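# Remove bike from floor rack and park it on its kickstand

## Task

Get the bicycle out of the floor rack (which is free-standing, not anchored) and leave it standing on its kickstand with nothing touching it: no wall, furniture, loose item or the rack itself. The bike must stay up without the robot, so release it and back away afterwards. The robot must not topple or finish leaning, or the task fails.

## Robot and tools

Robot: a Hello Robot Stretch 3 with a single arm. It has a two-wheeled differential base, 0.33 m long and 0.34 m wide, plus a lift on a vertical mast and a telescoping arm that reaches out to the robot's RIGHT side. The base cannot move sideways, so to carry the gripper forward or back you drive the base. On-the-spot turns pivot about the point midway between the drive wheels, 0.05 m behind the front edge. With the arm retracted and the wrist folded, the swept circle has radius 0.28 m. An unfolded level gripper reaches past that circle.

Frames: in the base frame the origin is on the floor between the drive wheels, x points forward, y left and z up. hand_pose is reported in this frame, at the point where the closed fingertips meet. With all wrist joints at zero, that hand frame has x up, y back along the arm toward the mast, and z toward the robot's rear. The odometry frame is the base frame as it was at the start of the scene.

execute_actions(actions, cameras): actions is a list holding one action, or empty to just read the state and images. An action may contain base, joints, or both, and optionally contact_limits. All its motions start together.
- base takes exactly one command. translate_m is a relative straight drive from the current base position, in metres, -1 to 1, with forward positive. rotate_rad is a relative turn on the spot, -3.2 to 3.2 rad, with left (counter-clockwise seen from above) positive. Each counts from the base position in the most recent state report.
- joints is a map of joint name to an absolute target.
  - lift_m: 0 to 1.1, arm height.
  - arm_m: 0 to 0.52, extension.
  - wrist_yaw_rad: -1.345 to 4.42. 0 points along the arm, positive swings toward the front, 3.0 folds over the base.
  - wrist_pitch_rad: -1.57 to 0.451. 0 is level, negative tips the fingers down.
  - wrist_roll_rad: -2.911 to 2.911.
  - gripper_m: -0.089 to 0.179, larger is wider. The actual gap is 0.007 less when nearly closed and 0.025 less when fully open.
  - head_pan_rad: -3.953 to 1.73. Positive turns left, -1.57 looks along the arm.
  - head_tilt_rad: -1.53 to 0.419, negative looks down.
- contact_limits accepts only arm_m, a motor-effort percentage from 1 to 100. The arm motion stops once its effort reaches this level.
- cameras is a list of head_camera, nav_camera, wrist_camera or all. Omitted or null means all, and [] means none.

A call with an unknown key or an out-of-range value is rejected and nothing moves. Each action lasts at most 15 s. A joint or base you leave out of a command may still be driving toward an earlier target. If a result reports a stop, the later motion calls in that same reply are skipped.

wait(seconds 0 to 10) issues no command and returns the state and images. zoom_image(camera, region [x0,y0,x1,y1] in pixels, at most 504x504) enlarges part of that camera's latest image. finished_scene(scene) ends the scene for good and reports success. Replying without any tool call ends every remaining scene.

Results:
- base_status and joint_status give the outcome of each motion. done means reached, though for the base it only means the wheels turned, so slip is possible. off_target means it stopped short and may still be pushing. contact_stop, time_out and torque_fault mean the target is dropped.
- After a contact_stop the arm or lift goes slack until it is commanded again.
- on_its_own covers joints that were not commanded. Its held at value is the target being held, not the current position.
- motor_effort is a percentage with the peak in brackets. It is noisy and carries a fixed bias. Positive wheel effort pushes the robot forward.
- lidar_m is 12 sectors of 30°, starting straight ahead and going counter-clockwise (4th is left, 7th behind, 10th right). The scan plane sits 0.17 m above the floor and ranges 0.15 to 12 m. '-' means nothing detected. It misses thin or clear objects and is partly blocked by the robot's own body.
- wrist_depth_mm and head_depth_mm are 7x7 grids of median depth in mm. The head grid is laid out the way the image arrives, which is sideways.
- base_odometry comes from the wheels only. Heading runs -3.142 to 3.142 with left positive. turned_by_wheels and turned_by_imu give the turn since the previous result.
- base_tilt is in degrees, forward and right positive, with an offset of up to about 4°.
- The camera calibration lines give K, distortion and T_world_to_cam relative to the base frame. They carry small errors.

Speed: the base reaches 0.30 m/s only with the arm stowed, meaning lift_m below 0.30, arm_m below 0.03 and wrist_yaw_rad above 2.54. Otherwise it is limited to 0.10 m/s.

Gripping: to grip, command gripper_m below the object's width. To release, command at least 0.02 above the value at which the fingers made contact. Neither the reading nor a done status confirms a grasp.

Avoid:
- Folding or unfolding the wrist unless lift_m is 0.32–0.95, pitch is -0.4 and roll is about 0.
- wrist_yaw_rad below -0.4 unless pitch is -0.5 or lower.
- Pushing against something fixed with the gripper more than about 0.45 m above the floor, which can tip the robot. Pushing again after a contact_stop is even riskier.
- Driving while the gripper holds or pushes something that cannot move.
- Snagging furniture, especially when reversing.

If the robot tilts, reverse the last move in small steps, free the gripper, and lower lift_m to about 0.2 if it stays tipped. Wrist servos switch off for 10 s after sustained heavy load. Finish with the bike free-standing, the gripper open, and the robot backed away.

Each tool is called after "Emit:" as a command line: name --argument value for each argument, lists and objects as JSON in quotes; but a table of rows of numbers goes row by row, as --pt "numbers of a row", without its own name.

## Session

Emit:
execute_actions --actions '[]'

Scene clock: 0.00 s.
base_odometry: x=+0.000 y=+0.000 heading=+0.000 (m, m, rad; odometry frame)
turned_by_wheels: +0.000 (rad since the last result)
turned_by_imu: +0.000 (rad since the last result)
base_tilt: forward=+1.1 right=+1.2 (deg)
lidar_m: 1.55 1.57 2.00 2.82 2.44 2.38 2.19 1.18 0.78 0.72 0.73 0.92
head_depth_mm: 1295 1315 1343 1368 1401 1419 1448 / 1583 1618 1618 1600 1594 1578 1548 / 1604 1590 1589 1581 1555 1544 1541 / 1574 1554 1543 1545 1525 1519 1482 / 1530 1513 1497 1498 1491 1464 1464 / 1503 1489 1473 1457 1458 1441 1424 / 1478 1461 1443 1431 1426 1416 1405
base_status: not commanded
joint_positions: lift_m=+0.484 arm_m=-0.002 wrist_yaw_rad=+3.035 wrist_pitch_rad=-0.414 wrist_roll_rad=+0.001 gripper_m=+0.037 head_pan_rad=-0.002 head_tilt_rad=+0.004
joint_status: not commanded
motor_effort: left_wheel=+0 right_wheel=-1 lift_m=+23 arm_m=-1 wrist_yaw_rad=+0 wrist_pitch_rad=+3 wrist_roll_rad=-1 gripper_m=+0 head_pan_rad=+0 head_tilt_rad=+2 (%)
hand_pose: x=+0.0026 y=+0.0806 z=+0.4973 quat_wxyz=(+0.182, +0.699, +0.109, +0.683) (m; base frame)
wrist_depth_mm: - - - - - - - / - - - - - - - / - - - - - - - / - - - - - - - / 981 981 939 972 - 971 965 / 811 810 - 804 - 798 780 / 676 691 - 701 672 699 682
pictures: head_camera (sideways: a quarter turn clockwise sets it upright), nav_camera (sideways: a quarter turn counterclockwise sets it upright), wrist_camera
Images, in order (width x height): head_camera 896x504, nav_camera 672x504, wrist_camera 644x364.

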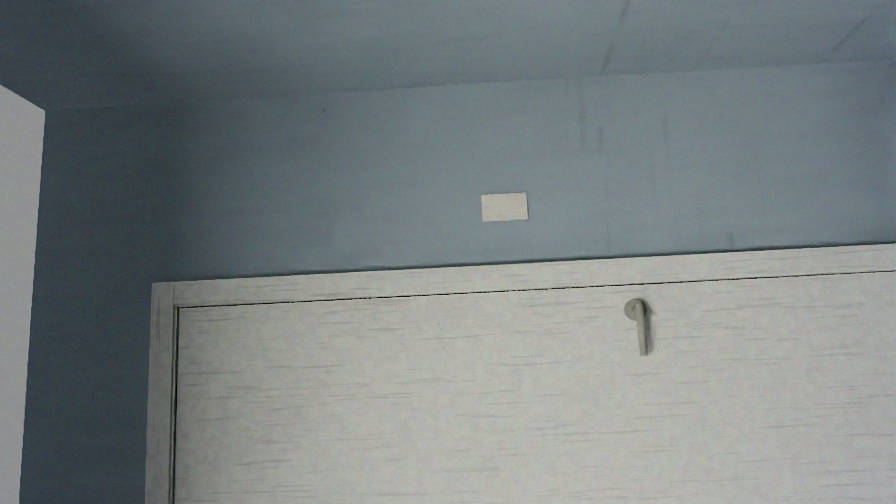

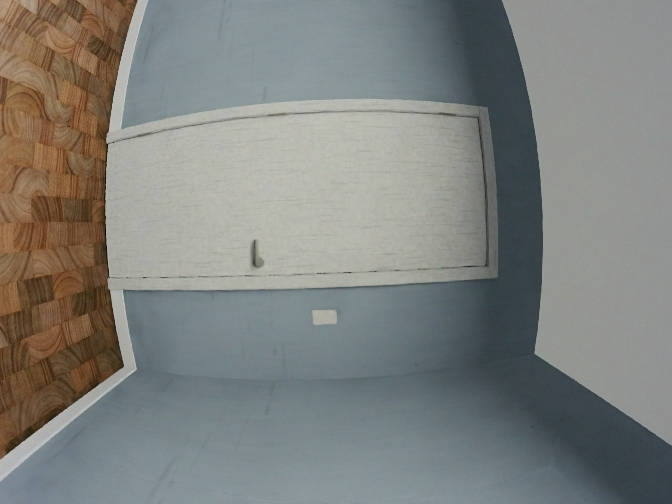

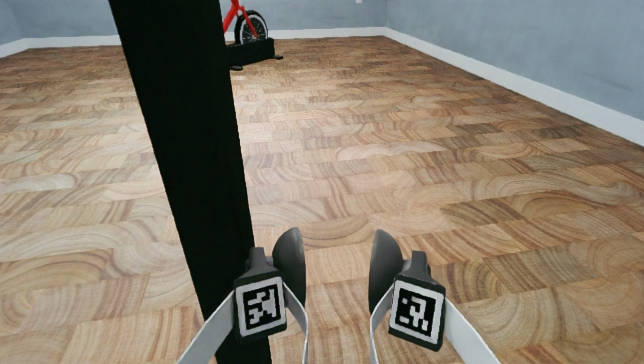

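Emit:
execute_actions --actions '[{"joints":{"head_pan_rad":1.7,"head_tilt_rad":-0.4}}]' --cameras '["head_camera"]'

Scene clock: 6.63 s.
base_odometry: x=+0.000 y=+0.000 heading=+0.000 (m, m, rad; odometry frame)
turned_by_wheels: +0.000 (rad since the last result)
turned_by_imu: -0.001 (rad since the last result)
base_tilt: forward=+1.2 right=+1.1 (deg)
lidar_m: 1.55 1.57 2.00 2.80 2.45 2.38 2.20 1.19 0.78 0.72 0.73 0.92
head_depth_mm: 3403 3607 3747 3451 2283 1705 1356 / 3483 3672 - 3464 2322 1702 1363 / 3437 3633 - 3494 2341 1719 1375 / 3370 3647 3892 3154 2324 1738 1368 / 3388 3660 3889 2898 2354 1733 1373 / 3341 3619 3889 3350 2365 1744 1388 / 3318 3565 3844 3649 2431 - -
base_status: not commanded
joint_positions: lift_m=+0.484 arm_m=-0.002 wrist_yaw_rad=+3.035 wrist_pitch_rad=-0.414 wrist_roll_rad=+0.001 gripper_m=+0.037 head_pan_rad=+1.693 head_tilt_rad=-0.395
joint_status: all done
motor_effort: left_wheel=+0(1) right_wheel=-1(1) lift_m=+23(23) arm_m=-1(1) wrist_yaw_rad=+0(1) wrist_pitch_rad=+3(4) wrist_roll_rad=+0(1) gripper_m=+0(0) head_pan_rad=+5(47) head_tilt_rad=-2(33) (%)
hand_pose: x=+0.0026 y=+0.0806 z=+0.4973 quat_wxyz=(+0.182, +0.699, +0.109, +0.683) (m; base frame)
wrist_depth_mm: - - - - - - - / - - - - - - - / - - - - - - - / - - - - - - - / - 961 966 957 991 942 971 / 807 799 - 779 - 805 795 / 671 684 - 677 667 669 676
pictures: head_camera (sideways: a quarter turn clockwise sets it upright)
camera_calibration (this result's frames):
head_camera: T_world_to_cam=[[-0.00332826, -0.370238, -0.928931, 1.23585], [-0.996738, -0.0736804, 0.0329376, -0.0373865], [-0.0806388, 0.92601, -0.368785, 0.434951], [0, 0, 0, 1]] pos_world=[0.00192257, 0.0520351, 1.30965]
Images, in order (width x height): head_camera 896x504.

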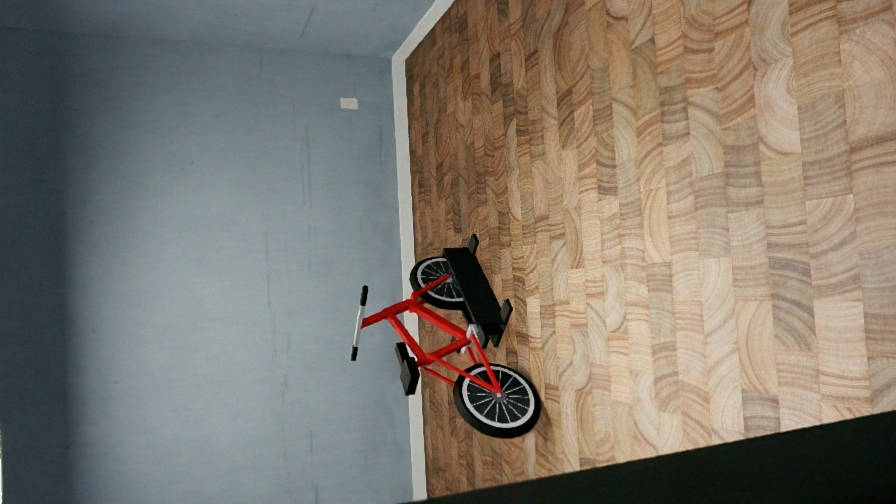

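Emit:
execute_actions --actions '[{"base":{"rotate_rad":1.75},"joints":{"head_pan_rad":0,"head_tilt_rad":-0.6,"lift_m":0.28}}]' --cameras '[]'

Emit:
execute_actions --actions '[{"base":{"translate_m":1.0}}]' --cameras '[]'

Emit:
execute_actions --actions '[{"base":{"translate_m":0.5}}]' --cameras '["head_camera"]'

Scene clock: 15.63 s.
base_odometry: x=+0.000 y=+0.000 heading=+1.750 (m, m, rad; odometry frame)
turned_by_wheels: +1.750 (rad since the last result)
turned_by_imu: +1.753 (rad since the last result)
base_tilt: forward=+1.2 right=+1.1 (deg)
lidar_m: 2.38 2.96 2.25 2.19 0.97 0.74 0.72 0.76 1.09 1.55 1.64 2.37
head_depth_mm: 3339 3734 3438 2353 1794 1436 1202 / 3303 3609 3487 2381 1798 1447 1207 / 3349 3637 3523 2399 1804 1454 1205 / 3332 3632 2962 2414 1815 1449 1209 / 3394 3707 2723 2408 1813 1461 1208 / 3336 3716 3595 2399 1825 1456 1210 / 3346 3654 3553 2410 1821 1462 1220
base_status: done
joint_positions: lift_m=+0.280 arm_m=-0.002 wrist_yaw_rad=+3.035 wrist_pitch_rad=-0.415 wrist_roll_rad=+0.001 gripper_m=+0.037 head_pan_rad=+0.007 head_tilt_rad=-0.593
joint_status: all done
motor_effort: left_wheel=-1(5) right_wheel=+1(6) lift_m=+19(20) arm_m=-1(1) wrist_yaw_rad=+0(0) wrist_pitch_rad=+4(4) wrist_roll_rad=+0(1) gripper_m=+0(0) head_pan_rad=-4(46) head_tilt_rad=-3(21) (%)
hand_pose: x=+0.0026 y=+0.0805 z=+0.2934 quat_wxyz=(+0.183, +0.699, +0.109, +0.683) (m; base frame)
wrist_depth_mm: 919 - - - - - - / 934 - - - - - - / 932 - - - - - - / 818 822 793 802 812 813 805 / 637 648 643 658 655 637 636 / 541 528 - 541 - 532 532 / 467 - - - 439 456 454
pictures: none
No camera images: the call's "cameras" was empty. Leave "cameras" out to get every camera's image.

Scene clock: 20.67 s.
base_odometry: x=-0.178 y=+0.984 heading=+1.750 (m, m, rad; odometry frame)
turned_by_wheels: +0.000 (rad since the last result)
turned_by_imu: +0.001 (rad since the last result)
base_tilt: forward=+1.1 right=+1.1 (deg)
lidar_m: 1.45 1.41 2.19 2.14 2.26 1.76 1.73 1.82 1.63 1.63 1.73 2.46
head_depth_mm: 2530 2769 3047 2356 1790 1435 1207 / 2549 2796 3044 2343 1783 1435 1203 / 2534 2753 3056 2258 1807 1438 1208 / 2508 2765 2987 2079 1798 1447 1211 / 2523 2756 3062 1915 1801 1453 1211 / 2534 2769 3050 2411 1740 1448 1212 / 2515 2747 3075 2415 1756 1468 1220
base_status: done
joint_positions: lift_m=+0.280 arm_m=-0.002 wrist_yaw_rad=+3.035 wrist_pitch_rad=-0.415 wrist_roll_rad=+0.001 gripper_m=+0.037 head_pan_rad=+0.007 head_tilt_rad=-0.593
joint_status: not commanded
motor_effort: left_wheel=-1(5) right_wheel=+1(6) lift_m=+20(20) arm_m=-1(1) wrist_yaw_rad=+0(0) wrist_pitch_rad=+4(4) wrist_roll_rad=+0(1) gripper_m=-1(0) head_pan_rad=-3(3) head_tilt_rad=-3(3) (%)
hand_pose: x=+0.0026 y=+0.0805 z=+0.2934 quat_wxyz=(+0.183, +0.699, +0.109, +0.683) (m; base frame)
wrist_depth_mm: - - - - - - - / - - - - - - - / - - - - - - - / 819 822 796 792 817 793 801 / 645 639 648 643 653 637 631 / 531 530 - 550 - 525 525 / 468 - - - 441 454 449
pictures: none
No camera images: the call's "cameras" was empty. Leave "cameras" out to get every camera's image.

Scene clock: 24.00 s.
base_odometry: x=-0.267 y=+1.476 heading=+1.750 (m, m, rad; odometry frame)
turned_by_wheels: +0.000 (rad since the last result)
turned_by_imu: +0.000 (rad since the last result)
base_tilt: forward=+1.2 right=+1.1 (deg)
lidar_m: 1.03 0.95 2.16 2.11 2.23 2.27 2.22 2.21 1.69 1.66 1.76 2.50
head_depth_mm: 2104 2310 2608 2351 1790 1443 1205 / 2102 2334 2599 2398 1795 1443 1204 / 2100 2319 2594 2363 1732 1450 1208 / 2086 2300 2607 1562 1651 1449 1207 / 2089 2297 2560 2409 1535 1452 1208 / 2093 2313 2584 2374 1365 1391 1213 / 2098 2316 2592 2413 1822 1273 1219
base_status: done
joint_positions: lift_m=+0.280 arm_m=-0.002 wrist_yaw_rad=+3.035 wrist_pitch_rad=-0.415 wrist_roll_rad=+0.001 gripper_m=+0.037 head_pan_rad=+0.007 head_tilt_rad=-0.594
joint_status: not commanded
motor_effort: left_wheel=-1(4) right_wheel=+1(6) lift_m=+20(20) arm_m=-1(1) wrist_yaw_rad=+0(0) wrist_pitch_rad=+4(3) wrist_roll_rad=-1(0) gripper_m=+0(0) head_pan_rad=-4(3) head_tilt_rad=-3(3) (%)
hand_pose: x=+0.0026 y=+0.0805 z=+0.2934 quat_wxyz=(+0.183, +0.699, +0.109, +0.683) (m; base frame)
wrist_depth_mm: - - - - - - - / - - - - - - - / - - - - - - - / 787 813 807 793 802 805 802 / 640 640 640 638 658 638 639 / 533 534 - 544 - 528 536 / 467 - - - 436 451 453
pictures: head_camera (sideways: a quarter turn clockwise sets it upright)
camera_calibration (this result's frames):
head_camera: T_world_to_cam=[[-0.543725, 0.0445669, -0.838079, 1.12064], [0.0467489, 0.998647, 0.0227759, -0.0305152], [0.83796, -0.0267955, -0.545073, 0.658735], [0, 0, 0, 1]] pos_world=[0.0587507, -0.00181824, 1.29894]
Images, in order (width x height): head_camera 896x504.

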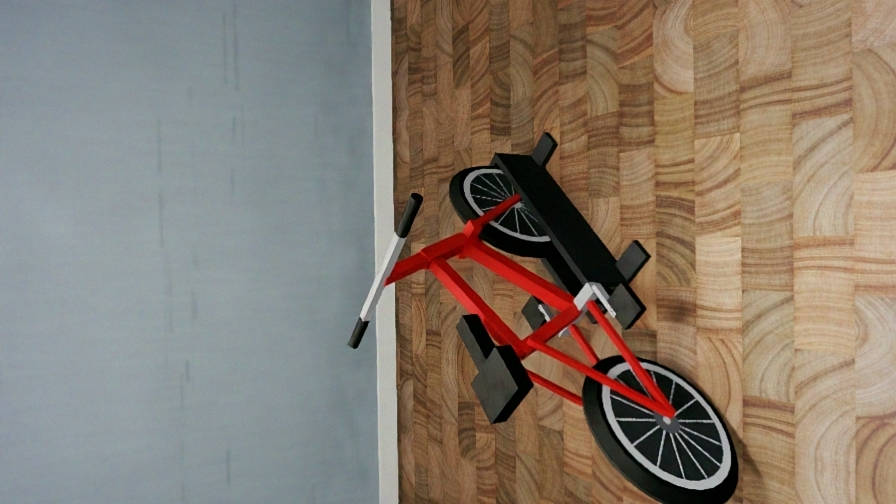

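Emit:
execute_actions --actions '[{"base":{"rotate_rad":1.04}}]' --cameras '[]'

Emit:
execute_actions --actions '[{"base":{"translate_m":1.0}}]' --cameras '[]'

Emit:
execute_actions --actions '[{"base":{"translate_m":0.5}}]' --cameras '[]'

Emit:
execute_actions --actions '[{"base":{"rotate_rad":-1.82},"joints":{"head_pan_rad":-1.2,"head_tilt_rad":-0.9}}]' --cameras '[]'

Emit:
execute_actions --actions '[{"base":{"translate_m":0.8}}]' --cameras '["head_camera"]'

Scene clock: 40.97 s.
base_odometry: x=-0.267 y=+1.476 heading=+2.790 (m, m, rad; odometry frame)
turned_by_wheels: +1.040 (rad since the last result)
turned_by_imu: +1.039 (rad since the last result)
base_tilt: forward=+1.1 right=+1.2 (deg)
lidar_m: 2.17 2.11 2.22 2.28 2.25 2.22 1.70 1.66 1.75 2.49 1.04 0.95
head_depth_mm: 2391 2721 3017 2365 1776 1365 1197 / 2273 2533 2871 2385 1795 1442 1202 / 2143 2378 2679 2372 1781 1457 1210 / 2005 2208 2449 2416 1794 1452 1211 / 1898 2089 2307 2355 1825 1458 1221 / 1795 1970 2177 2310 1820 1461 1210 / 1714 1858 2027 2212 1814 1454 1215
base_status: done
joint_positions: lift_m=+0.280 arm_m=-0.002 wrist_yaw_rad=+3.035 wrist_pitch_rad=-0.415 wrist_roll_rad=+0.001 gripper_m=+0.037 head_pan_rad=+0.007 head_tilt_rad=-0.594
joint_status: not commanded
motor_effort: left_wheel=+0(6) right_wheel=+1(7) lift_m=+20(20) arm_m=-1(1) wrist_yaw_rad=+0(0) wrist_pitch_rad=+3(3) wrist_roll_rad=-1(0) gripper_m=+0(0) head_pan_rad=-4(4) head_tilt_rad=-3(3) (%)
hand_pose: x=+0.0026 y=+0.0805 z=+0.2934 quat_wxyz=(+0.183, +0.699, +0.109, +0.683) (m; base frame)
wrist_depth_mm: - - - - - - - / - - - - - - - / - - - - - - - / 812 819 794 784 800 824 794 / 636 642 647 639 646 636 639 / 525 532 - 539 - 536 520 / 464 - - - 442 458 455
pictures: none
No camera images: the call's "cameras" was empty. Leave "cameras" out to get every camera's image.

Scene clock: 46.00 s.
base_odometry: x=-1.206 y=+1.821 heading=+2.789 (m, m, rad; odometry frame)
turned_by_wheels: +0.000 (rad since the last result)
turned_by_imu: +0.001 (rad since the last result)
base_tilt: forward=+1.2 right=+1.1 (deg)
lidar_m: 1.25 1.22 1.28 1.83 2.70 2.83 2.61 2.55 0.50 0.84 2.09 1.64
head_depth_mm: 1380 1546 1784 2079 1786 1442 1200 / 1279 1429 1639 1886 1796 1449 1204 / 1208 1346 1511 1719 1797 1449 1207 / 1141 1266 1404 1577 1741 1445 1204 / 1079 1179 1313 1470 1631 1453 1215 / 1024 1123 1226 1367 1546 1454 1205 / 971 1058 1164 1279 1430 1467 1214
base_status: done
joint_positions: lift_m=+0.280 arm_m=-0.002 wrist_yaw_rad=+3.035 wrist_pitch_rad=-0.415 wrist_roll_rad=+0.001 gripper_m=+0.037 head_pan_rad=+0.007 head_tilt_rad=-0.594
joint_status: not commanded
motor_effort: left_wheel=-1(4) right_wheel=+1(7) lift_m=+20(20) arm_m=-1(1) wrist_yaw_rad=+0(1) wrist_pitch_rad=+3(4) wrist_roll_rad=-1(0) gripper_m=+1(0) head_pan_rad=-3(2) head_tilt_rad=-3(3) (%)
hand_pose: x=+0.0026 y=+0.0805 z=+0.2934 quat_wxyz=(+0.183, +0.699, +0.109, +0.683) (m; base frame)
wrist_depth_mm: - - - - - - 994 / - - - - - - - / - - - - - - - / 813 800 790 784 810 803 798 / 651 643 638 645 644 640 653 / 524 532 - 543 - 515 526 / 466 - - - 442 458 451
pictures: none
No camera images: the call's "cameras" was empty. Leave "cameras" out to get every camera's image.

Scene clock: 49.33 s.
base_odometry: x=-1.675 y=+1.993 heading=+2.789 (m, m, rad; odometry frame)
turned_by_wheels: +0.000 (rad since the last result)
turned_by_imu: +0.000 (rad since the last result)
base_tilt: forward=+1.2 right=+1.2 (deg)
lidar_m: 0.79 0.77 0.81 1.16 2.94 3.04 3.09 0.81 1.02 1.91 1.87 1.04
head_depth_mm: 858 955 1090 1290 1562 1443 1206 / 799 894 1015 1165 1378 1444 1205 / 750 835 935 1064 1246 1388 1204 / 708 782 872 981 1129 1318 1209 / 669 734 810 906 1031 1199 1210 / 634 692 761 844 947 1093 1189 / 602 655 716 787 884 1000 1138
base_status: done
joint_positions: lift_m=+0.280 arm_m=-0.002 wrist_yaw_rad=+3.035 wrist_pitch_rad=-0.415 wrist_roll_rad=+0.001 gripper_m=+0.037 head_pan_rad=+0.007 head_tilt_rad=-0.594
joint_status: not commanded
motor_effort: left_wheel=+0(4) right_wheel=+1(6) lift_m=+20(20) arm_m=-1(1) wrist_yaw_rad=+0(1) wrist_pitch_rad=+4(4) wrist_roll_rad=-1(1) gripper_m=+0(0) head_pan_rad=-3(3) head_tilt_rad=-3(3) (%)
hand_pose: x=+0.0026 y=+0.0805 z=+0.2934 quat_wxyz=(+0.183, +0.699, +0.109, +0.683) (m; base frame)
wrist_depth_mm: - - - - - 784 638 / - - - - - 820 673 / - - - - - 846 683 / 797 807 829 818 809 795 706 / 637 636 642 633 653 633 647 / 536 522 - 546 - 532 525 / 468 - - - 449 452 453
pictures: none
No camera images: the call's "cameras" was empty. Leave "cameras" out to get every camera's image.

Scene clock: 51.83 s.
base_odometry: x=-1.675 y=+1.993 heading=+0.969 (m, m, rad; odometry frame)
turned_by_wheels: -1.820 (rad since the last result)
turned_by_imu: -1.820 (rad since the last result)
base_tilt: forward=+1.2 right=+1.2 (deg)
lidar_m: 2.08 1.86 1.38 0.86 0.77 0.77 0.93 1.76 2.92 3.34 2.99 0.82
head_depth_mm: 3147 2598 2029 1691 1424 1240 1095 / 3072 2574 2031 1661 1412 1240 1115 / 2955 2583 2043 1669 1419 1248 1133 / 2802 2592 2043 1683 1428 1238 1111 / 2710 2575 2049 1675 1422 1237 1094 / 2606 2572 2042 1681 1432 1231 1090 / 2492 2562 2029 1688 1369 1231 1091
base_status: done
joint_positions: lift_m=+0.280 arm_m=-0.002 wrist_yaw_rad=+3.035 wrist_pitch_rad=-0.415 wrist_roll_rad=+0.001 gripper_m=+0.037 head_pan_rad=-1.193 head_tilt_rad=-0.889
joint_status: all done
motor_effort: left_wheel=+2(10) right_wheel=-2(6) lift_m=+19(19) arm_m=-2(1) wrist_yaw_rad=+0(0) wrist_pitch_rad=+4(4) wrist_roll_rad=+0(1) gripper_m=+0(0) head_pan_rad=-4(45) head_tilt_rad=-5(29) (%)
hand_pose: x=+0.0026 y=+0.0805 z=+0.2934 quat_wxyz=(+0.183, +0.699, +0.109, +0.683) (m; base frame)
wrist_depth_mm: 605 652 889 - - - - / 633 691 943 - - - - / 653 728 976 - - - - / 672 754 822 792 792 800 794 / 636 651 632 637 637 639 633 / 534 538 - 540 - 534 536 / 466 - - - 437 460 454
pictures: none
No camera images: the call's "cameras" was empty. Leave "cameras" out to get every camera's image.

Scene clock: 56.27 s.
base_odometry: x=-1.222 y=+2.653 heading=+0.970 (m, m, rad; odometry frame)
turned_by_wheels: +0.000 (rad since the last result)
turned_by_imu: +0.001 (rad since the last result)
base_tilt: forward=+1.2 right=+1.2 (deg)
lidar_m: 1.41 1.26 1.27 1.45 1.30 1.30 1.56 2.97 0.53 0.51 0.48 0.79
head_depth_mm: 2648 2604 2019 1678 1428 1238 1091 / 2564 2589 2042 1685 1438 1172 1108 / 2444 2574 2028 1680 1428 1196 1134 / 2340 2532 2033 1669 1113 1208 1111 / 2218 2479 2022 1680 1310 1238 1094 / 2132 2419 1927 1678 1224 1230 1094 / 2060 2304 2037 1099 1337 1235 1094
base_status: done
joint_positions: lift_m=+0.280 arm_m=-0.002 wrist_yaw_rad=+3.035 wrist_pitch_rad=-0.415 wrist_roll_rad=+0.001 gripper_m=+0.037 head_pan_rad=-1.193 head_tilt_rad=-0.889
joint_status: not commanded
motor_effort: left_wheel=+1(7) right_wheel=-1(4) lift_m=+20(20) arm_m=-1(1) wrist_yaw_rad=+0(0) wrist_pitch_rad=+4(4) wrist_roll_rad=-1(1) gripper_m=+0(1) head_pan_rad=-3(3) head_tilt_rad=-6(6) (%)
hand_pose: x=+0.0026 y=+0.0805 z=+0.2934 quat_wxyz=(+0.183, +0.699, +0.109, +0.683) (m; base frame)
wrist_depth_mm: 994 - - - - - 977 / - - - - - - - / 991 - - - - - - / 804 806 820 813 801 809 798 / 640 637 645 645 656 639 643 / 537 527 - 532 - 529 527 / 467 - - - 438 453 455
pictures: head_camera (sideways: a quarter turn clockwise sets it upright)
camera_calibration (this result's frames):
head_camera: T_world_to_cam=[[-0.236546, 0.727858, -0.643637, 0.865334], [0.949405, 0.313994, 0.0061608, -0.0143848], [0.206583, -0.609614, -0.765307, 0.949053], [0, 0, 0, 1]] pos_world=[0.0222907, -0.0467672, 1.28337]
Images, in order (width x height): head_camera 896x504.

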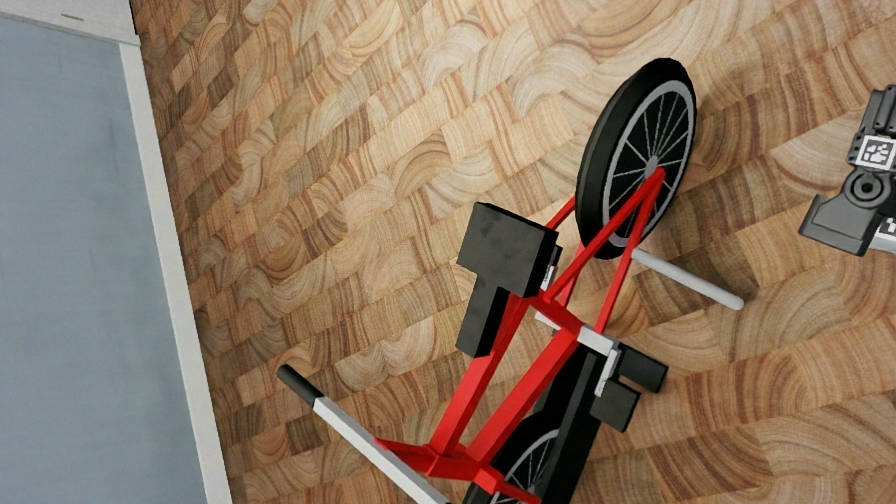

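Emit:
execute_actions --actions '[{"base":{"translate_m":0.27},"joints":{"lift_m":0.8}}]' --cameras '[]'

Emit:
execute_actions --actions '[{"joints":{"wrist_yaw_rad":0}}]' --cameras '[]'

Emit:
execute_actions --actions '[{"joints":{"lift_m":0.95,"wrist_pitch_rad":-1.5,"wrist_roll_rad":1.57,"gripper_m":0.15,"arm_m":0.2,"head_pan_rad":-1.57}}]'

Scene clock: 71.23 s.
base_odometry: x=-1.070 y=+2.876 heading=+0.970 (m, m, rad; odometry frame)
turned_by_wheels: +0.000 (rad since the last result)
turned_by_imu: -0.001 (rad since the last result)
base_tilt: forward=+1.2 right=+1.2 (deg)
lidar_m: 1.18 1.06 1.06 1.28 1.47 1.48 1.79 3.40 0.55 0.46 0.62 0.81
head_depth_mm: 2515 2567 2059 1670 948 - 1061 / 2355 2614 2043 1675 909 - 1075 / 2263 2486 2034 1660 1054 - 1129 / 2166 2392 2036 1642 1227 1171 1094 / 2051 2334 2031 1672 1178 1234 1092 / 1987 2288 2029 1677 1276 1233 1091 / 1909 2183 2011 1685 1368 1240 1098
base_status: done
joint_positions: lift_m=+0.800 arm_m=-0.002 wrist_yaw_rad=+3.035 wrist_pitch_rad=-0.416 wrist_roll_rad=+0.001 gripper_m=+0.037 head_pan_rad=-1.194 head_tilt_rad=-0.889
joint_status: all done
motor_effort: left_wheel=+2(8) right_wheel=-2(6) lift_m=+26(26) arm_m=-1(2) wrist_yaw_rad=+1(0) wrist_pitch_rad=+4(4) wrist_roll_rad=+0(0) gripper_m=-1(0) head_pan_rad=-3(4) head_tilt_rad=-6(6) (%)
hand_pose: x=+0.0026 y=+0.0804 z=+0.8130 quat_wxyz=(+0.183, +0.699, +0.109, +0.683) (m; base frame)
wrist_depth_mm: - - - - - 956 803 / - - - - - - 870 / - - - - - - 911 / - - - - - - 924 / - - - - - - - / - - - - - - - / - - - - - - 996
pictures: none
No camera images: the call's "cameras" was empty. Leave "cameras" out to get every camera's image.

Scene clock: 73.77 s.
base_odometry: x=-1.070 y=+2.876 heading=+0.970 (m, m, rad; odometry frame)
turned_by_wheels: +0.000 (rad since the last result)
turned_by_imu: +0.000 (rad since the last result)
base_tilt: forward=+1.2 right=+1.1 (deg)
lidar_m: 1.17 1.06 1.06 1.28 1.47 1.48 1.79 3.36 0.54 0.46 0.62 0.81
head_depth_mm: 2504 2583 2048 1677 965 - - / 2356 2571 2038 1682 - - 1060 / 2267 2491 2037 1679 1111 1215 1093 / 2163 2408 2029 1631 1217 1212 1098 / 2049 2330 2040 1669 1178 1240 1093 / 1982 2261 2011 1674 1275 1232 1088 / 1914 2168 2047 1661 1382 1231 1091
base_status: not commanded
joint_positions: lift_m=+0.800 arm_m=-0.002 wrist_yaw_rad=+0.004 wrist_pitch_rad=-0.416 wrist_roll_rad=+0.001 gripper_m=+0.037 head_pan_rad=-1.194 head_tilt_rad=-0.889
joint_status: all done
motor_effort: left_wheel=+2(1) right_wheel=-2(2) lift_m=+26(26) arm_m=-2(2) wrist_yaw_rad=-5(4) wrist_pitch_rad=+4(4) wrist_roll_rad=+0(1) gripper_m=+0(0) head_pan_rad=-2(2) head_tilt_rad=-6(6) (%)
hand_pose: x=-0.0206 y=-0.3677 z=+0.8130 quat_wxyz=(+0.692, +0.147, -0.692, -0.145) (m; base frame)
wrist_depth_mm: - - - - - - - / - - - - - - - / - - - - - - - / - - - - - - - / - 442 - - - - - / - 490 - - - - - / 599 567 955 490 414 - -
pictures: none
No camera images: the call's "cameras" was empty. Leave "cameras" out to get every camera's image.

Scene clock: 76.50 s.
base_odometry: x=-1.070 y=+2.876 heading=+0.970 (m, m, rad; odometry frame)
turned_by_wheels: +0.000 (rad since the last result)
turned_by_imu: -0.001 (rad since the last result)
base_tilt: forward=+1.2 right=+1.1 (deg)
lidar_m: 1.18 1.06 1.06 1.28 1.47 1.48 1.78 3.37 0.54 0.46 0.62 0.82
head_depth_mm: 3409 - 1909 1636 1415 1236 1093 / 3361 - 1968 1628 1146 1212 1095 / 2917 - - 1645 1065 1219 1114 / 2754 - - 1603 1004 1231 1107 / 2547 2578 2104 1673 1119 1216 1091 / 2316 2514 2025 1661 1102 1201 1084 / 2149 2364 2038 1630 1042 1220 1097
base_status: not commanded
joint_positions: lift_m=+0.950 arm_m=+0.200 wrist_yaw_rad=+0.002 wrist_pitch_rad=-1.492 wrist_roll_rad=+1.567 gripper_m=+0.150 head_pan_rad=-1.563 head_tilt_rad=-0.889
joint_status: all done
motor_effort: left_wheel=+1(2) right_wheel=-2(2) lift_m=+26(27) arm_m=+4(5) wrist_yaw_rad=-4(4) wrist_pitch_rad=-2(4) wrist_roll_rad=+1(1) gripper_m=+0(83) head_pan_rad=-3(31) head_tilt_rad=-6(6) (%)
hand_pose: x=-0.0216 y=-0.3406 z=+0.8312 quat_wxyz=(+0.002, +0.002, -0.734, -0.679) (m; base frame)
wrist_depth_mm: - - - 974 982 941 905 / - - 749 989 988 - 921 / - - 461 - - - 934 / - - 563 - - - 967 / - - 788 - 1000 - 971 / - - 756 - - - 966 / - - 650 - - - 997
pictures: head_camera (sideways: a quarter turn clockwise sets it upright), nav_camera (sideways: a quarter turn counterclockwise sets it upright), wrist_camera
camera_calibration (this result's frames):
head_camera: T_world_to_cam=[[0.0425189, 0.764192, -0.643586, 0.863566], [0.998711, -0.050382, 0.00615696, -0.0146806], [-0.0277201, -0.643018, -0.765349, 0.950538], [0, 0, 0, 1]] pos_world=[0.00429279, -0.0494563, 1.28336]
nav_camera: T_world_to_cam=[[-0.026788, -0.77908, 0.626353, -0.772627], [-0.998215, -0.0126047, -0.0583702, 0.127862], [0.05337, -0.626798, -0.777352, 0.963026], [0, 0, 0, 1]] pos_world=[0.0555396, 0.00329706, 1.24001]
wrist_camera: T_world_to_cam=[[-0.00633235, 0.994927, -0.100402, 0.428719], [0.992132, 0.0188054, 0.123777, -0.0356116], [0.125037, -0.0988287, -0.987218, 0.94752], [0, 0, 0, 1]] pos_world=[-0.0804288, -0.332232, 0.982861]
Images, in order (width x height): head_camera 896x504, nav_camera 672x504, wrist_camera 644x364.

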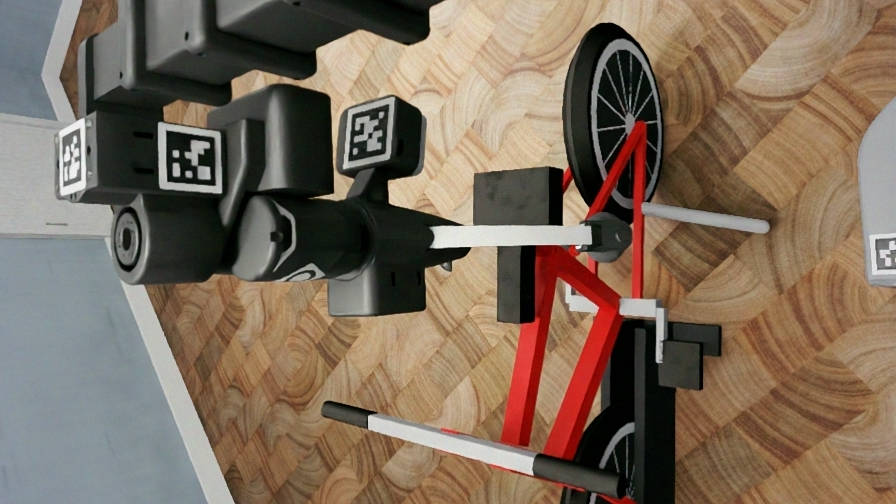

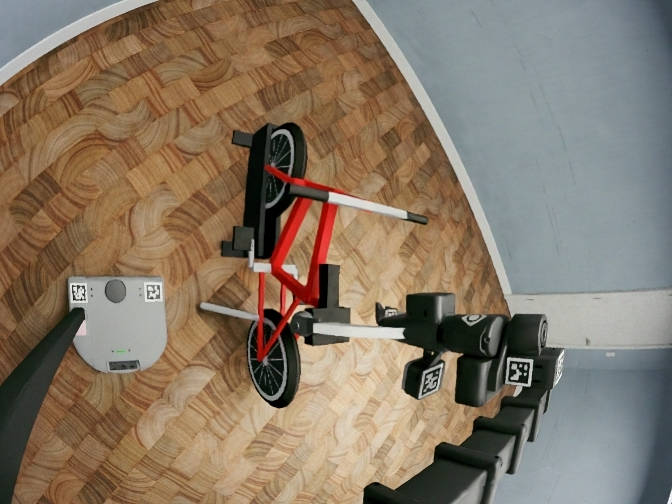

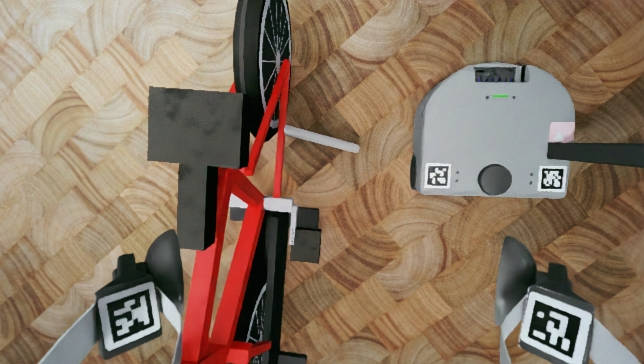

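Emit:
execute_actions --actions '[{"joints":{"arm_m":0.38,"gripper_m":0.1}}]' --cameras '[]'

Emit:
execute_actions --actions '[{"joints":{"lift_m":0.68}}]' --cameras '["wrist_camera","head_camera"]'

Scene clock: 84.03 s.
base_odometry: x=-1.070 y=+2.876 heading=+0.970 (m, m, rad; odometry frame)
turned_by_wheels: +0.000 (rad since the last result)
turned_by_imu: -0.001 (rad since the last result)
base_tilt: forward=+1.2 right=+1.1 (deg)
lidar_m: 1.17 1.06 1.06 1.28 1.47 1.48 1.79 3.38 0.55 0.46 0.62 0.81
head_depth_mm: 3432 - - 1671 1425 1240 1095 / - 2513 2029 1672 1146 1215 1092 / - 2607 2002 1676 1059 1210 1116 / - - 1972 1621 1009 1239 1111 / 2546 2683 2027 1668 1118 1212 1094 / 2317 2512 2036 1677 1101 1187 1094 / 2140 2361 2036 1638 1040 1216 1093
base_status: not commanded
joint_positions: lift_m=+0.950 arm_m=+0.380 wrist_yaw_rad=+0.002 wrist_pitch_rad=-1.492 wrist_roll_rad=+1.568 gripper_m=+0.100 head_pan_rad=-1.563 head_tilt_rad=-0.889
joint_status: all done
motor_effort: left_wheel=+2(2) right_wheel=-2(2) lift_m=+26(26) arm_m=+4(3) wrist_yaw_rad=-3(3) wrist_pitch_rad=-3(2) wrist_roll_rad=+1(0) gripper_m=+0(82) head_pan_rad=-3(3) head_tilt_rad=-6(5) (%)
hand_pose: x=-0.0215 y=-0.5204 z=+0.8312 quat_wxyz=(+0.002, +0.002, -0.734, -0.679) (m; base frame)
wrist_depth_mm: - - 999 999 954 933 910 / - - - 696 959 972 904 / - - - 442 959 - - / - - - 459 - 976 - / - - - - - 998 967 / - - - - - 984 - / - - - - - - -
pictures: none
No camera images: the call's "cameras" was empty. Leave "cameras" out to get every camera's image.

Scene clock: 87.33 s.
base_odometry: x=-1.070 y=+2.876 heading=+0.970 (m, m, rad; odometry frame)
turned_by_wheels: +0.000 (rad since the last result)
turned_by_imu: -0.001 (rad since the last result)
base_tilt: forward=+1.2 right=+1.2 (deg)
lidar_m: 1.18 1.05 1.06 1.28 1.47 1.48 1.78 3.37 0.54 0.46 0.62 0.81
head_depth_mm: 3399 2595 2050 1673 1429 1237 - / 3264 2571 2038 1717 - - 1094 / 3110 2582 2176 - 1052 1218 1109 / 2794 2606 2165 1588 1051 1229 1109 / 2551 2589 2026 1669 1121 1212 1095 / 2308 2486 2041 1673 1102 1193 1090 / 2148 2355 2032 1629 1037 1215 1088
base_status: not commanded
joint_positions: lift_m=+0.680 arm_m=+0.380 wrist_yaw_rad=+0.002 wrist_pitch_rad=-1.492 wrist_roll_rad=+1.568 gripper_m=+0.100 head_pan_rad=-1.563 head_tilt_rad=-0.889
joint_status: all done
motor_effort: left_wheel=+2(2) right_wheel=-2(2) lift_m=+20(23) arm_m=+4(4) wrist_yaw_rad=-2(2) wrist_pitch_rad=-2(2) wrist_roll_rad=+0(0) gripper_m=+0(1) head_pan_rad=-4(3) head_tilt_rad=-6(5) (%)
hand_pose: x=-0.0215 y=-0.5204 z=+0.5615 quat_wxyz=(+0.002, +0.002, -0.734, -0.679) (m; base frame)
wrist_depth_mm: 765 739 163 161 159 664 645 / 772 749 167 164 162 682 - / 777 753 170 167 165 718 - / 820 784 174 170 723 712 - / 836 804 178 175 730 724 705 / 861 827 180 477 536 733 717 / 875 855 184 580 748 748 722
pictures: head_camera (sideways: a quarter turn clockwise sets it upright), wrist_camera
camera_calibration (this result's frames):
head_camera: T_world_to_cam=[[0.0425319, 0.764191, -0.643586, 0.863565], [0.99871, -0.0503991, 0.00615695, -0.0146806], [-0.027731, -0.643018, -0.765349, 0.950538], [0, 0, 0, 1]] pos_world=[0.00429195, -0.0494562, 1.28336]
wrist_camera: T_world_to_cam=[[-0.00552627, 0.994987, -0.0998474, 0.580335], [0.992142, 0.017936, 0.123821, 0.00066388], [0.124991, -0.0983785, -0.987268, 0.663842], [0, 0, 0, 1]] pos_world=[-0.0804262, -0.51213, 0.713253]
Images, in order (width x height): head_camera 896x504, wrist_camera 644x364.

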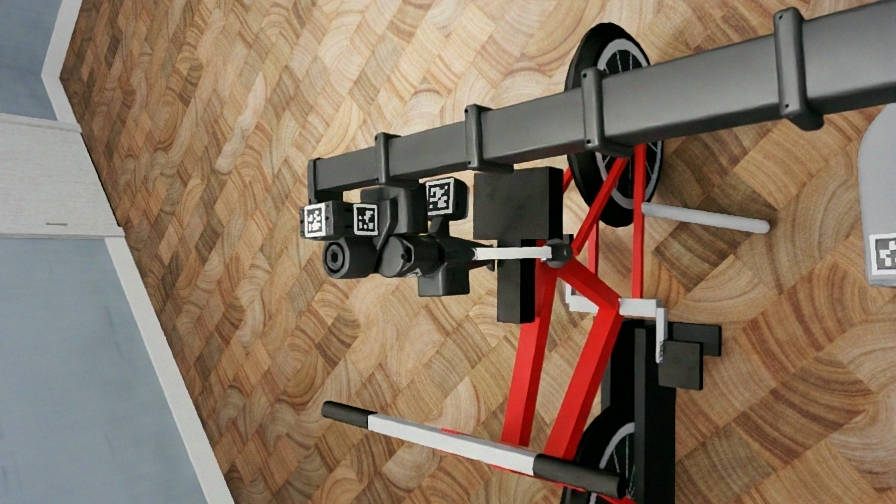

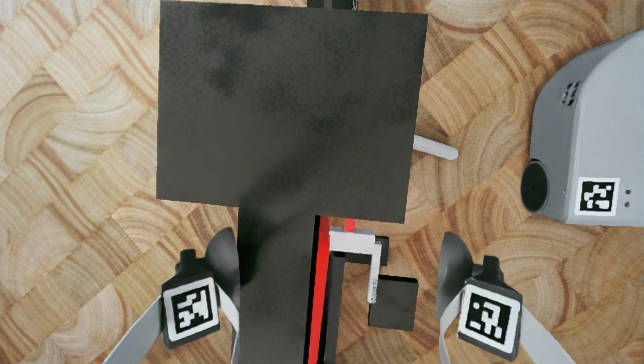

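Shift arm out 0.025, forward 0.03, lower.

Emit:
execute_actions --actions '[{"base":{"translate_m":0.03},"joints":{"arm_m":0.408}}]' --cameras '[]'

Emit:
execute_actions --actions '[{"joints":{"lift_m":0.63}}]' --cameras '[]'

Emit:
execute_actions --actions '[{"joints":{"gripper_m":0.0}}]' --cameras '[]'

Emit:
execute_actions --actions '[{"base":{"translate_m":-0.3}}]' --cameras '["nav_camera"]'

Scene clock: 94.77 s.
base_odometry: x=-1.053 y=+2.901 heading=+0.970 (m, m, rad; odometry frame)
turned_by_wheels: +0.000 (rad since the last result)
turned_by_imu: -0.001 (rad since the last result)
base_tilt: forward=+1.1 right=+1.2 (deg)
lidar_m: 1.15 1.03 1.04 1.25 1.49 1.50 1.80 3.42 0.46 0.46 0.61 0.82
head_depth_mm: 3439 2567 2047 1677 1394 1236 - / 3250 2581 2016 1716 - - 1091 / 2992 2588 2166 913 1049 1214 1113 / 2763 2593 2182 1593 1175 1245 1113 / 2514 2546 2034 1678 1108 1195 1098 / 2294 2493 2014 1626 1100 1210 1092 / 2111 2329 2031 1661 1040 1212 1091
base_status: done
joint_positions: lift_m=+0.680 arm_m=+0.408 wrist_yaw_rad=+0.002 wrist_pitch_rad=-1.492 wrist_roll_rad=+1.568 gripper_m=+0.100 head_pan_rad=-1.563 head_tilt_rad=-0.889
joint_status: all done
motor_effort: left_wheel=+1(4) right_wheel=-2(2) lift_m=+20(19) arm_m=+4(5) wrist_yaw_rad=-3(2) wrist_pitch_rad=-3(2) wrist_roll_rad=+0(0) gripper_m=+1(0) head_pan_rad=-3(3) head_tilt_rad=-6(6) (%)
hand_pose: x=-0.0215 y=-0.5484 z=+0.5615 quat_wxyz=(+0.002, +0.002, -0.734, -0.679) (m; base frame)
wrist_depth_mm: 753 748 164 160 156 648 654 / 774 765 166 163 159 675 - / 775 750 169 166 161 686 - / 806 791 766 169 717 701 - / 813 811 786 172 734 721 714 / 833 841 799 177 535 732 714 / 869 825 815 180 766 768 736
pictures: none
No camera images: the call's "cameras" was empty. Leave "cameras" out to get every camera's image.

Scene clock: 96.07 s.
base_odometry: x=-1.053 y=+2.901 heading=+0.970 (m, m, rad; odometry frame)
turned_by_wheels: +0.000 (rad since the last result)
turned_by_imu: +0.000 (rad since the last result)
base_tilt: forward=+1.2 right=+1.1 (deg)
lidar_m: 1.15 1.03 1.04 1.25 1.49 1.50 1.81 3.44 0.46 0.47 0.61 0.82
head_depth_mm: 3392 2618 2045 1673 1393 1240 1094 / 3287 2594 2041 1674 1452 - - / 3014 2569 2100 - 1069 1214 1114 / 2767 2572 2092 1603 1177 1235 1111 / 2528 2628 2023 1676 1116 1194 1092 / 2314 2512 2006 1626 1100 1212 1097 / 2100 2330 2040 1662 1048 1216 1093
base_status: not commanded
joint_positions: lift_m=+0.630 arm_m=+0.408 wrist_yaw_rad=+0.002 wrist_pitch_rad=-1.492 wrist_roll_rad=+1.568 gripper_m=+0.100 head_pan_rad=-1.563 head_tilt_rad=-0.889
joint_status: all done
motor_effort: left_wheel=+2(1) right_wheel=-2(2) lift_m=+20(21) arm_m=+4(4) wrist_yaw_rad=-2(2) wrist_pitch_rad=-2(2) wrist_roll_rad=+0(1) gripper_m=+0(0) head_pan_rad=-3(4) head_tilt_rad=-6(5) (%)
hand_pose: x=-0.0215 y=-0.5484 z=+0.5115 quat_wxyz=(+0.002, +0.002, -0.734, -0.679) (m; base frame)
wrist_depth_mm: 716 694 114 112 109 107 610 / 727 705 116 114 111 109 606 / 736 727 118 115 113 111 - / 750 728 717 118 668 655 - / 770 738 714 120 680 669 651 / 767 751 720 123 479 668 659 / 813 780 771 125 696 692 679
pictures: none
No camera images: the call's "cameras" was empty. Leave "cameras" out to get every camera's image.

Scene clock: 97.57 s.
base_odometry: x=-1.053 y=+2.901 heading=+0.970 (m, m, rad; odometry frame)
turned_by_wheels: +0.000 (rad since the last result)
turned_by_imu: +0.000 (rad since the last result)
base_tilt: forward=+1.1 right=+1.1 (deg)
lidar_m: 1.15 1.03 1.04 1.25 1.49 1.50 1.81 3.42 0.46 0.46 0.61 0.82
head_depth_mm: 3369 2592 2037 1677 1393 1232 1092 / 3259 2591 2023 1672 1462 - - / 3032 2556 2089 - 1070 1214 1112 / 2776 2587 2084 1593 1173 1240 1109 / 2476 2599 2050 1674 1116 1188 1091 / 2283 2494 2042 1631 1103 1208 1091 / 2127 2335 2023 1673 1047 1213 1086
base_status: not commanded
joint_positions: lift_m=+0.630 arm_m=+0.408 wrist_yaw_rad=+0.000 wrist_pitch_rad=-1.465 wrist_roll_rad=+1.575 gripper_m=+0.001 head_pan_rad=-1.563 head_tilt_rad=-0.889
joint_status: all done
motor_effort: left_wheel=+2(1) right_wheel=-2(2) lift_m=+20(19) arm_m=+1(4) wrist_yaw_rad=+0(3) wrist_pitch_rad=-10(10) wrist_roll_rad=-3(3) gripper_m=-19(91) head_pan_rad=-3(3) head_tilt_rad=-6(6) (%)
hand_pose: x=-0.0215 y=-0.5557 z=+0.5115 quat_wxyz=(-0.001, -0.002, -0.743, -0.669) (m; base frame)
wrist_depth_mm: 717 694 115 112 109 105 592 / 732 716 117 114 110 107 606 / 764 711 119 116 113 109 617 / 771 739 738 118 221 648 - / 786 767 751 120 666 681 641 / 791 767 765 122 121 668 640 / 821 789 772 125 714 677 672
pictures: none
No camera images: the call's "cameras" was empty. Leave "cameras" out to get every camera's image.

Scene clock: 101.57 s.
base_odometry: x=-1.222 y=+2.653 heading=+0.970 (m, m, rad; odometry frame)
turned_by_wheels: +0.000 (rad since the last result)
turned_by_imu: -0.001 (rad since the last result)
base_tilt: forward=+1.2 right=+1.1 (deg)
lidar_m: 1.41 1.26 1.27 1.44 1.29 1.30 1.57 2.96 0.44 0.45 0.59 0.79
head_depth_mm: 3259 2605 2055 1665 1420 1220 1091 / 3370 2604 2021 1674 1454 - - / 3188 2584 2095 - 1038 1190 1115 / 2974 2576 2063 1586 1073 1212 1107 / 2746 2606 2022 1668 1338 1190 1098 / 2494 2581 2039 1636 1064 1214 1094 / 2294 2490 2028 1683 1011 1197 1090
base_status: done
joint_positions: lift_m=+0.630 arm_m=+0.408 wrist_yaw_rad=-0.002 wrist_pitch_rad=-1.505 wrist_roll_rad=+1.579 gripper_m=+0.001 head_pan_rad=-1.563 head_tilt_rad=-0.889
joint_status: not commanded
motor_effort: left_wheel=+1(10) right_wheel=-1(29) lift_m=+20(19) arm_m=+1(1) wrist_yaw_rad=+2(2) wrist_pitch_rad=+1(10) wrist_roll_rad=-4(5) gripper_m=-17(18) head_pan_rad=-2(3) head_tilt_rad=-6(6) (%)
hand_pose: x=-0.0215 y=-0.5453 z=+0.5116 quat_wxyz=(-0.003, -0.004, -0.730, -0.684) (m; base frame)
wrist_depth_mm: 690 670 114 112 109 107 610 / 705 706 117 114 111 109 - / 730 715 119 116 113 111 - / 743 732 716 118 117 657 - / 748 741 716 121 681 691 660 / 792 758 747 122 121 684 661 / 802 776 740 126 703 706 684
pictures: nav_camera (sideways: a quarter turn counterclockwise sets it upright)
camera_calibration (this result's frames):
nav_camera: T_world_to_cam=[[-0.0268019, -0.779079, 0.626352, -0.772627], [-0.998216, -0.0125869, -0.0583702, 0.127862], [0.0533588, -0.626799, -0.777352, 0.963027], [0, 0, 0, 1]] pos_world=[0.0555396, 0.00329619, 1.24001]
Images, in order (width x height): nav_camera 672x504.

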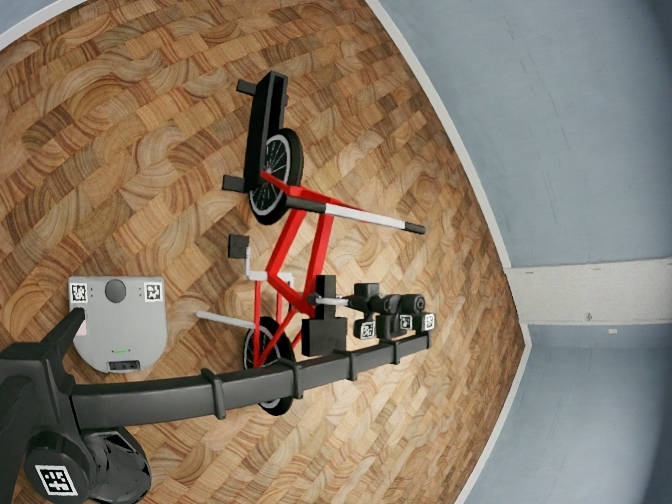

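Working.

Emit:
execute_actions --actions '[{"base":{"translate_m":-0.45}}]' --cameras '[]'

Emit:
execute_actions --actions '[{"joints":{"arm_m":0.36,"lift_m":0.625}}]' --cameras '[]'

Emit:
execute_actions --actions '[{"joints":{"gripper_m":0.08}}]' --cameras '["nav_camera"]'

Scene clock: 111.47 s.
base_odometry: x=-1.477 y=+2.282 heading=+0.970 (m, m, rad; odometry frame)
turned_by_wheels: +0.000 (rad since the last result)
turned_by_imu: +0.000 (rad since the last result)
base_tilt: forward=+1.1 right=+1.1 (deg)
lidar_m: 1.78 1.60 1.61 1.11 1.00 1.01 1.21 2.30 0.42 0.44 0.58 0.76
head_depth_mm: 3029 2581 2032 1674 1419 1213 1091 / 3190 2559 2037 1690 1454 - - / 3394 2559 2080 - 1040 1190 1115 / 3199 2585 2102 1597 1011 1240 1113 / 3019 2607 2019 1679 1345 1209 1092 / 2782 2579 2045 1628 1055 1212 1093 / 2599 2567 2033 1666 1034 1192 1094
base_status: done
joint_positions: lift_m=+0.630 arm_m=+0.408 wrist_yaw_rad=-0.004 wrist_pitch_rad=-1.489 wrist_roll_rad=+1.579 gripper_m=+0.001 head_pan_rad=-1.563 head_tilt_rad=-0.889
joint_status: not commanded
motor_effort: left_wheel=+0(8) right_wheel=-1(17) lift_m=+26(26) arm_m=+1(1) wrist_yaw_rad=+3(4) wrist_pitch_rad=-4(3) wrist_roll_rad=-4(4) gripper_m=-18(17) head_pan_rad=-3(3) head_tilt_rad=-5(5) (%)
hand_pose: x=-0.0215 y=-0.5495 z=+0.5112 quat_wxyz=(-0.004, -0.004, -0.735, -0.678) (m; base frame)
wrist_depth_mm: 702 693 118 113 109 104 611 / 724 702 120 116 111 106 601 / 725 725 123 118 113 108 - / 741 732 718 120 219 644 - / 750 763 718 122 464 667 648 / 772 754 748 124 121 679 657 / 793 785 767 127 728 695 680
pictures: none
No camera images: the call's "cameras" was empty. Leave "cameras" out to get every camera's image.

Scene clock: 112.93 s.
base_odometry: x=-1.477 y=+2.282 heading=+0.970 (m, m, rad; odometry frame)
turned_by_wheels: +0.000 (rad since the last result)
turned_by_imu: +0.000 (rad since the last result)
base_tilt: forward=+1.1 right=+1.1 (deg)
lidar_m: 1.78 1.60 1.61 1.11 1.00 1.00 1.22 0.64 0.42 0.49 0.56 0.73
head_depth_mm: 2933 2583 2048 1691 1425 1189 1095 / 3157 2609 2031 1672 1457 - - / 3393 2584 2060 - 851 1190 1110 / 3224 2596 2124 - 968 1212 1114 / 2999 2593 2032 1665 1095 1193 1094 / 2802 2612 2035 1595 1045 1215 1092 / 2561 2602 2033 1679 989 1187 1088
base_status: not commanded
joint_positions: lift_m=+0.629 arm_m=+0.360 wrist_yaw_rad=-0.004 wrist_pitch_rad=-1.511 wrist_roll_rad=+1.579 gripper_m=+0.001 head_pan_rad=-1.563 head_tilt_rad=-0.889
joint_status: lift_m contact_stop (moved -0.001 of -0.005); the others done
on_its_own: lift_m is slack since a contact_stop, until your next command for it
motor_effort: left_wheel=+1(1) right_wheel=-1(2) lift_m=+23(26) arm_m=-3(6) wrist_yaw_rad=+4(3) wrist_pitch_rad=+3(9) wrist_roll_rad=-4(4) gripper_m=-19(19) head_pan_rad=-2(3) head_tilt_rad=-5(6) (%)
hand_pose: x=-0.0215 y=-0.4962 z=+0.5100 quat_wxyz=(-0.004, -0.004, -0.728, -0.686) (m; base frame)
wrist_depth_mm: 698 670 113 111 110 109 593 / 708 697 115 113 112 111 - / 722 696 117 116 115 113 - / 737 713 694 118 118 378 - / 746 730 721 121 679 661 648 / 749 775 745 123 122 686 659 / 783 775 761 126 714 701 670
pictures: none
No camera images: the call's "cameras" was empty. Leave "cameras" out to get every camera's image.

not run: a stop came earlier in this reply.

Emit:
execute_actions --actions '[{"joints":{"gripper_m":0.08}}]' --cameras '["nav_camera"]'

Scene clock: 117.90 s.
base_odometry: x=-1.477 y=+2.282 heading=+0.970 (m, m, rad; odometry frame)
turned_by_wheels: +0.000 (rad since the last result)
turned_by_imu: -0.001 (rad since the last result)
base_tilt: forward=+1.2 right=+1.1 (deg)
lidar_m: 1.78 1.60 1.61 1.12 1.00 1.00 1.21 0.63 0.42 0.49 0.55 0.72
head_depth_mm: 3003 2614 2035 1675 1418 1195 1097 / 3196 2590 2026 1659 1457 - - / 3451 2586 2063 - 833 1187 1112 / 3231 2597 2099 - 972 1215 1104 / 3007 2578 2036 1688 1369 1170 1094 / 2768 2585 2027 1638 1011 1213 1096 / 2568 2610 2048 1668 978 1170 1090
base_status: not commanded
joint_positions: lift_m=+0.629 arm_m=+0.360 wrist_yaw_rad=-0.003 wrist_pitch_rad=-1.534 wrist_roll_rad=+1.574 gripper_m=+0.080 head_pan_rad=-1.563 head_tilt_rad=-0.889
joint_status: all done
on_its_own: lift_m is slack since a contact_stop, until your next command for it
motor_effort: left_wheel=+1(2) right_wheel=-1(2) lift_m=+23(23) arm_m=-1(3) wrist_yaw_rad=+3(3) wrist_pitch_rad=+10(11) wrist_roll_rad=-3(5) gripper_m=-5(79) head_pan_rad=-3(3) head_tilt_rad=-6(5) (%)
hand_pose: x=-0.0215 y=-0.4901 z=+0.5103 quat_wxyz=(-0.002, -0.003, -0.720, -0.694) (m; base frame)
wrist_depth_mm: 677 674 111 110 112 112 113 / 681 683 113 112 113 114 115 / 708 688 115 115 116 117 117 / 725 716 697 466 118 119 - / 722 726 716 453 121 678 671 / 761 744 - 418 123 692 679 / 756 761 746 389 127 - 698
pictures: nav_camera (sideways: a quarter turn counterclockwise sets it upright)
camera_calibration (this result's frames):
nav_camera: T_world_to_cam=[[-0.0268019, -0.779079, 0.626352, -0.772627], [-0.998216, -0.0125869, -0.0583702, 0.127862], [0.0533588, -0.626799, -0.777352, 0.963026], [0, 0, 0, 1]] pos_world=[0.0555396, 0.00329618, 1.24001]
Images, in order (width x height): nav_camera 672x504.

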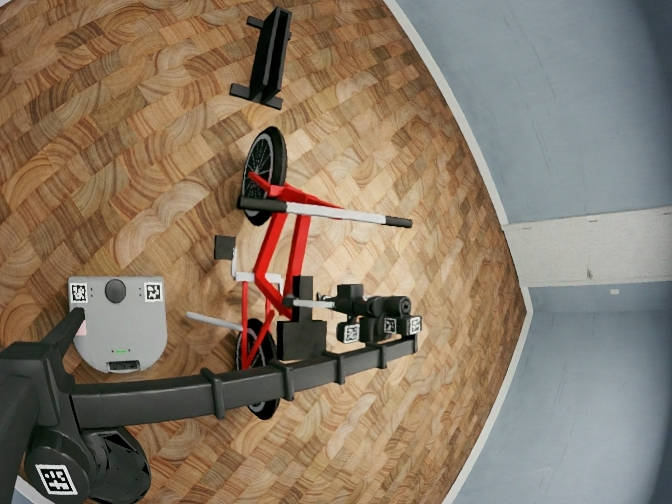

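Bike still leans on the finger; follow it in.

Emit:
execute_actions --actions '[{"joints":{"arm_m":0.31}}]' --cameras '[]'

Emit:
execute_actions --actions '[{"joints":{"lift_m":0.8}}]' --cameras '["nav_camera"]'

Scene clock: 123.30 s.
base_odometry: x=-1.477 y=+2.282 heading=+0.970 (m, m, rad; odometry frame)
turned_by_wheels: +0.000 (rad since the last result)
turned_by_imu: -0.001 (rad since the last result)
base_tilt: forward=+1.1 right=+1.1 (deg)
lidar_m: 1.78 1.60 1.60 1.11 1.00 1.00 1.21 0.60 0.41 0.38 0.34 0.69
head_depth_mm: 3005 2582 2012 1682 1425 1193 1099 / 3201 2611 2028 1671 1435 - - / 3357 2599 2039 - 804 1081 1115 / 3185 2569 2043 1770 859 1187 1112 / 3005 2581 2044 1673 1430 1182 1094 / 2770 2594 2035 1644 1398 1189 1094 / 2570 2600 2040 1673 1392 961 1071
base_status: not commanded
joint_positions: lift_m=+0.629 arm_m=+0.310 wrist_yaw_rad=-0.003 wrist_pitch_rad=-1.558 wrist_roll_rad=+1.574 gripper_m=+0.080 head_pan_rad=-1.563 head_tilt_rad=-0.889
joint_status: all done
on_its_own: lift_m is slack since a contact_stop, until your next command for it
motor_effort: left_wheel=+1(1) right_wheel=-2(2) lift_m=+23(23) arm_m=+1(1) wrist_yaw_rad=+4(5) wrist_pitch_rad=+16(17) wrist_roll_rad=-2(2) gripper_m=-8(9) head_pan_rad=-4(4) head_tilt_rad=-6(5) (%)
hand_pose: x=-0.0215 y=-0.4337 z=+0.5108 quat_wxyz=(-0.002, -0.003, -0.711, -0.703) (m; base frame)
wrist_depth_mm: 659 658 652 114 120 125 130 / 670 673 663 117 122 127 131 / 702 680 435 119 125 131 - / 699 705 659 238 128 134 - / 732 713 701 233 130 693 696 / 733 731 - 222 133 711 706 / 754 747 736 212 137 - 727
pictures: none
No camera images: the call's "cameras" was empty. Leave "cameras" out to get every camera's image.

Scene clock: 125.70 s.
base_odometry: x=-1.477 y=+2.282 heading=+0.970 (m, m, rad; odometry frame)
turned_by_wheels: +0.000 (rad since the last result)
turned_by_imu: +0.000 (rad since the last result)
base_tilt: forward=+1.1 right=+1.2 (deg)
lidar_m: 1.78 1.60 1.61 1.12 1.00 1.00 1.21 0.60 0.41 0.37 0.34 0.60
head_depth_mm: 2985 2593 2023 1711 - - - / 3197 2623 2124 - 1409 1169 1095 / 3381 2696 - 1627 1430 1081 1113 / 3282 2579 - 1639 1405 1192 1113 / 3034 2566 2036 1672 1416 1053 1081 / 2796 2591 2052 1671 1432 955 1096 / 2585 2572 2024 1669 1390 1172 1094
base_status: not commanded
joint_positions: lift_m=+0.800 arm_m=+0.310 wrist_yaw_rad=-0.004 wrist_pitch_rad=-1.500 wrist_roll_rad=+1.574 gripper_m=+0.080 head_pan_rad=-1.563 head_tilt_rad=-0.889
joint_status: all done
motor_effort: left_wheel=+2(2) right_wheel=-2(1) lift_m=+26(30) arm_m=+1(1) wrist_yaw_rad=+3(2) wrist_pitch_rad=+0(16) wrist_roll_rad=-2(3) gripper_m=+0(13) head_pan_rad=-3(4) head_tilt_rad=-5(6) (%)
hand_pose: x=-0.0215 y=-0.4485 z=+0.6812 quat_wxyz=(-0.002, -0.003, -0.731, -0.682) (m; base frame)
wrist_depth_mm: 867 874 846 823 799 793 764 / 887 869 845 636 287 296 - / 935 902 856 627 294 304 - / 922 926 910 629 309 - - / 961 987 929 879 351 864 815 / 971 972 - 919 374 863 836 / - 1000 928 623 901 885 873
pictures: nav_camera (sideways: a quarter turn counterclockwise sets it upright)
camera_calibration (this result's frames):
nav_camera: T_world_to_cam=[[-0.0268017, -0.779152, 0.626262, -0.772508], [-0.998216, -0.0125797, -0.0583707, 0.127862], [0.0533579, -0.626709, -0.777425, 0.963122], [0, 0, 0, 1]] pos_world=[0.0555396, 0.00330338, 1.24001]
Images, in order (width x height): nav_camera 672x504.

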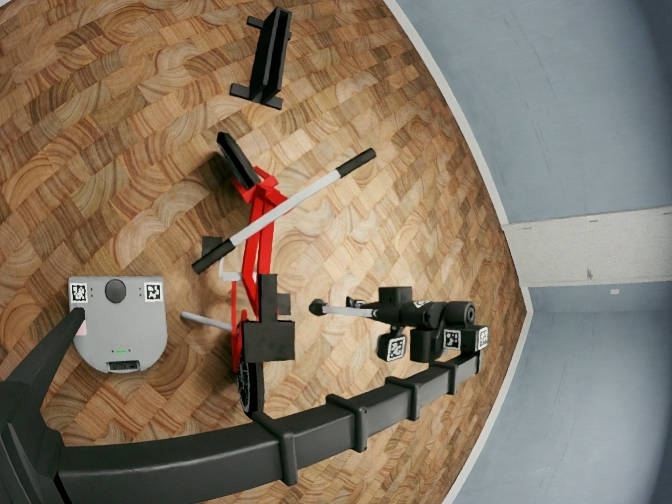

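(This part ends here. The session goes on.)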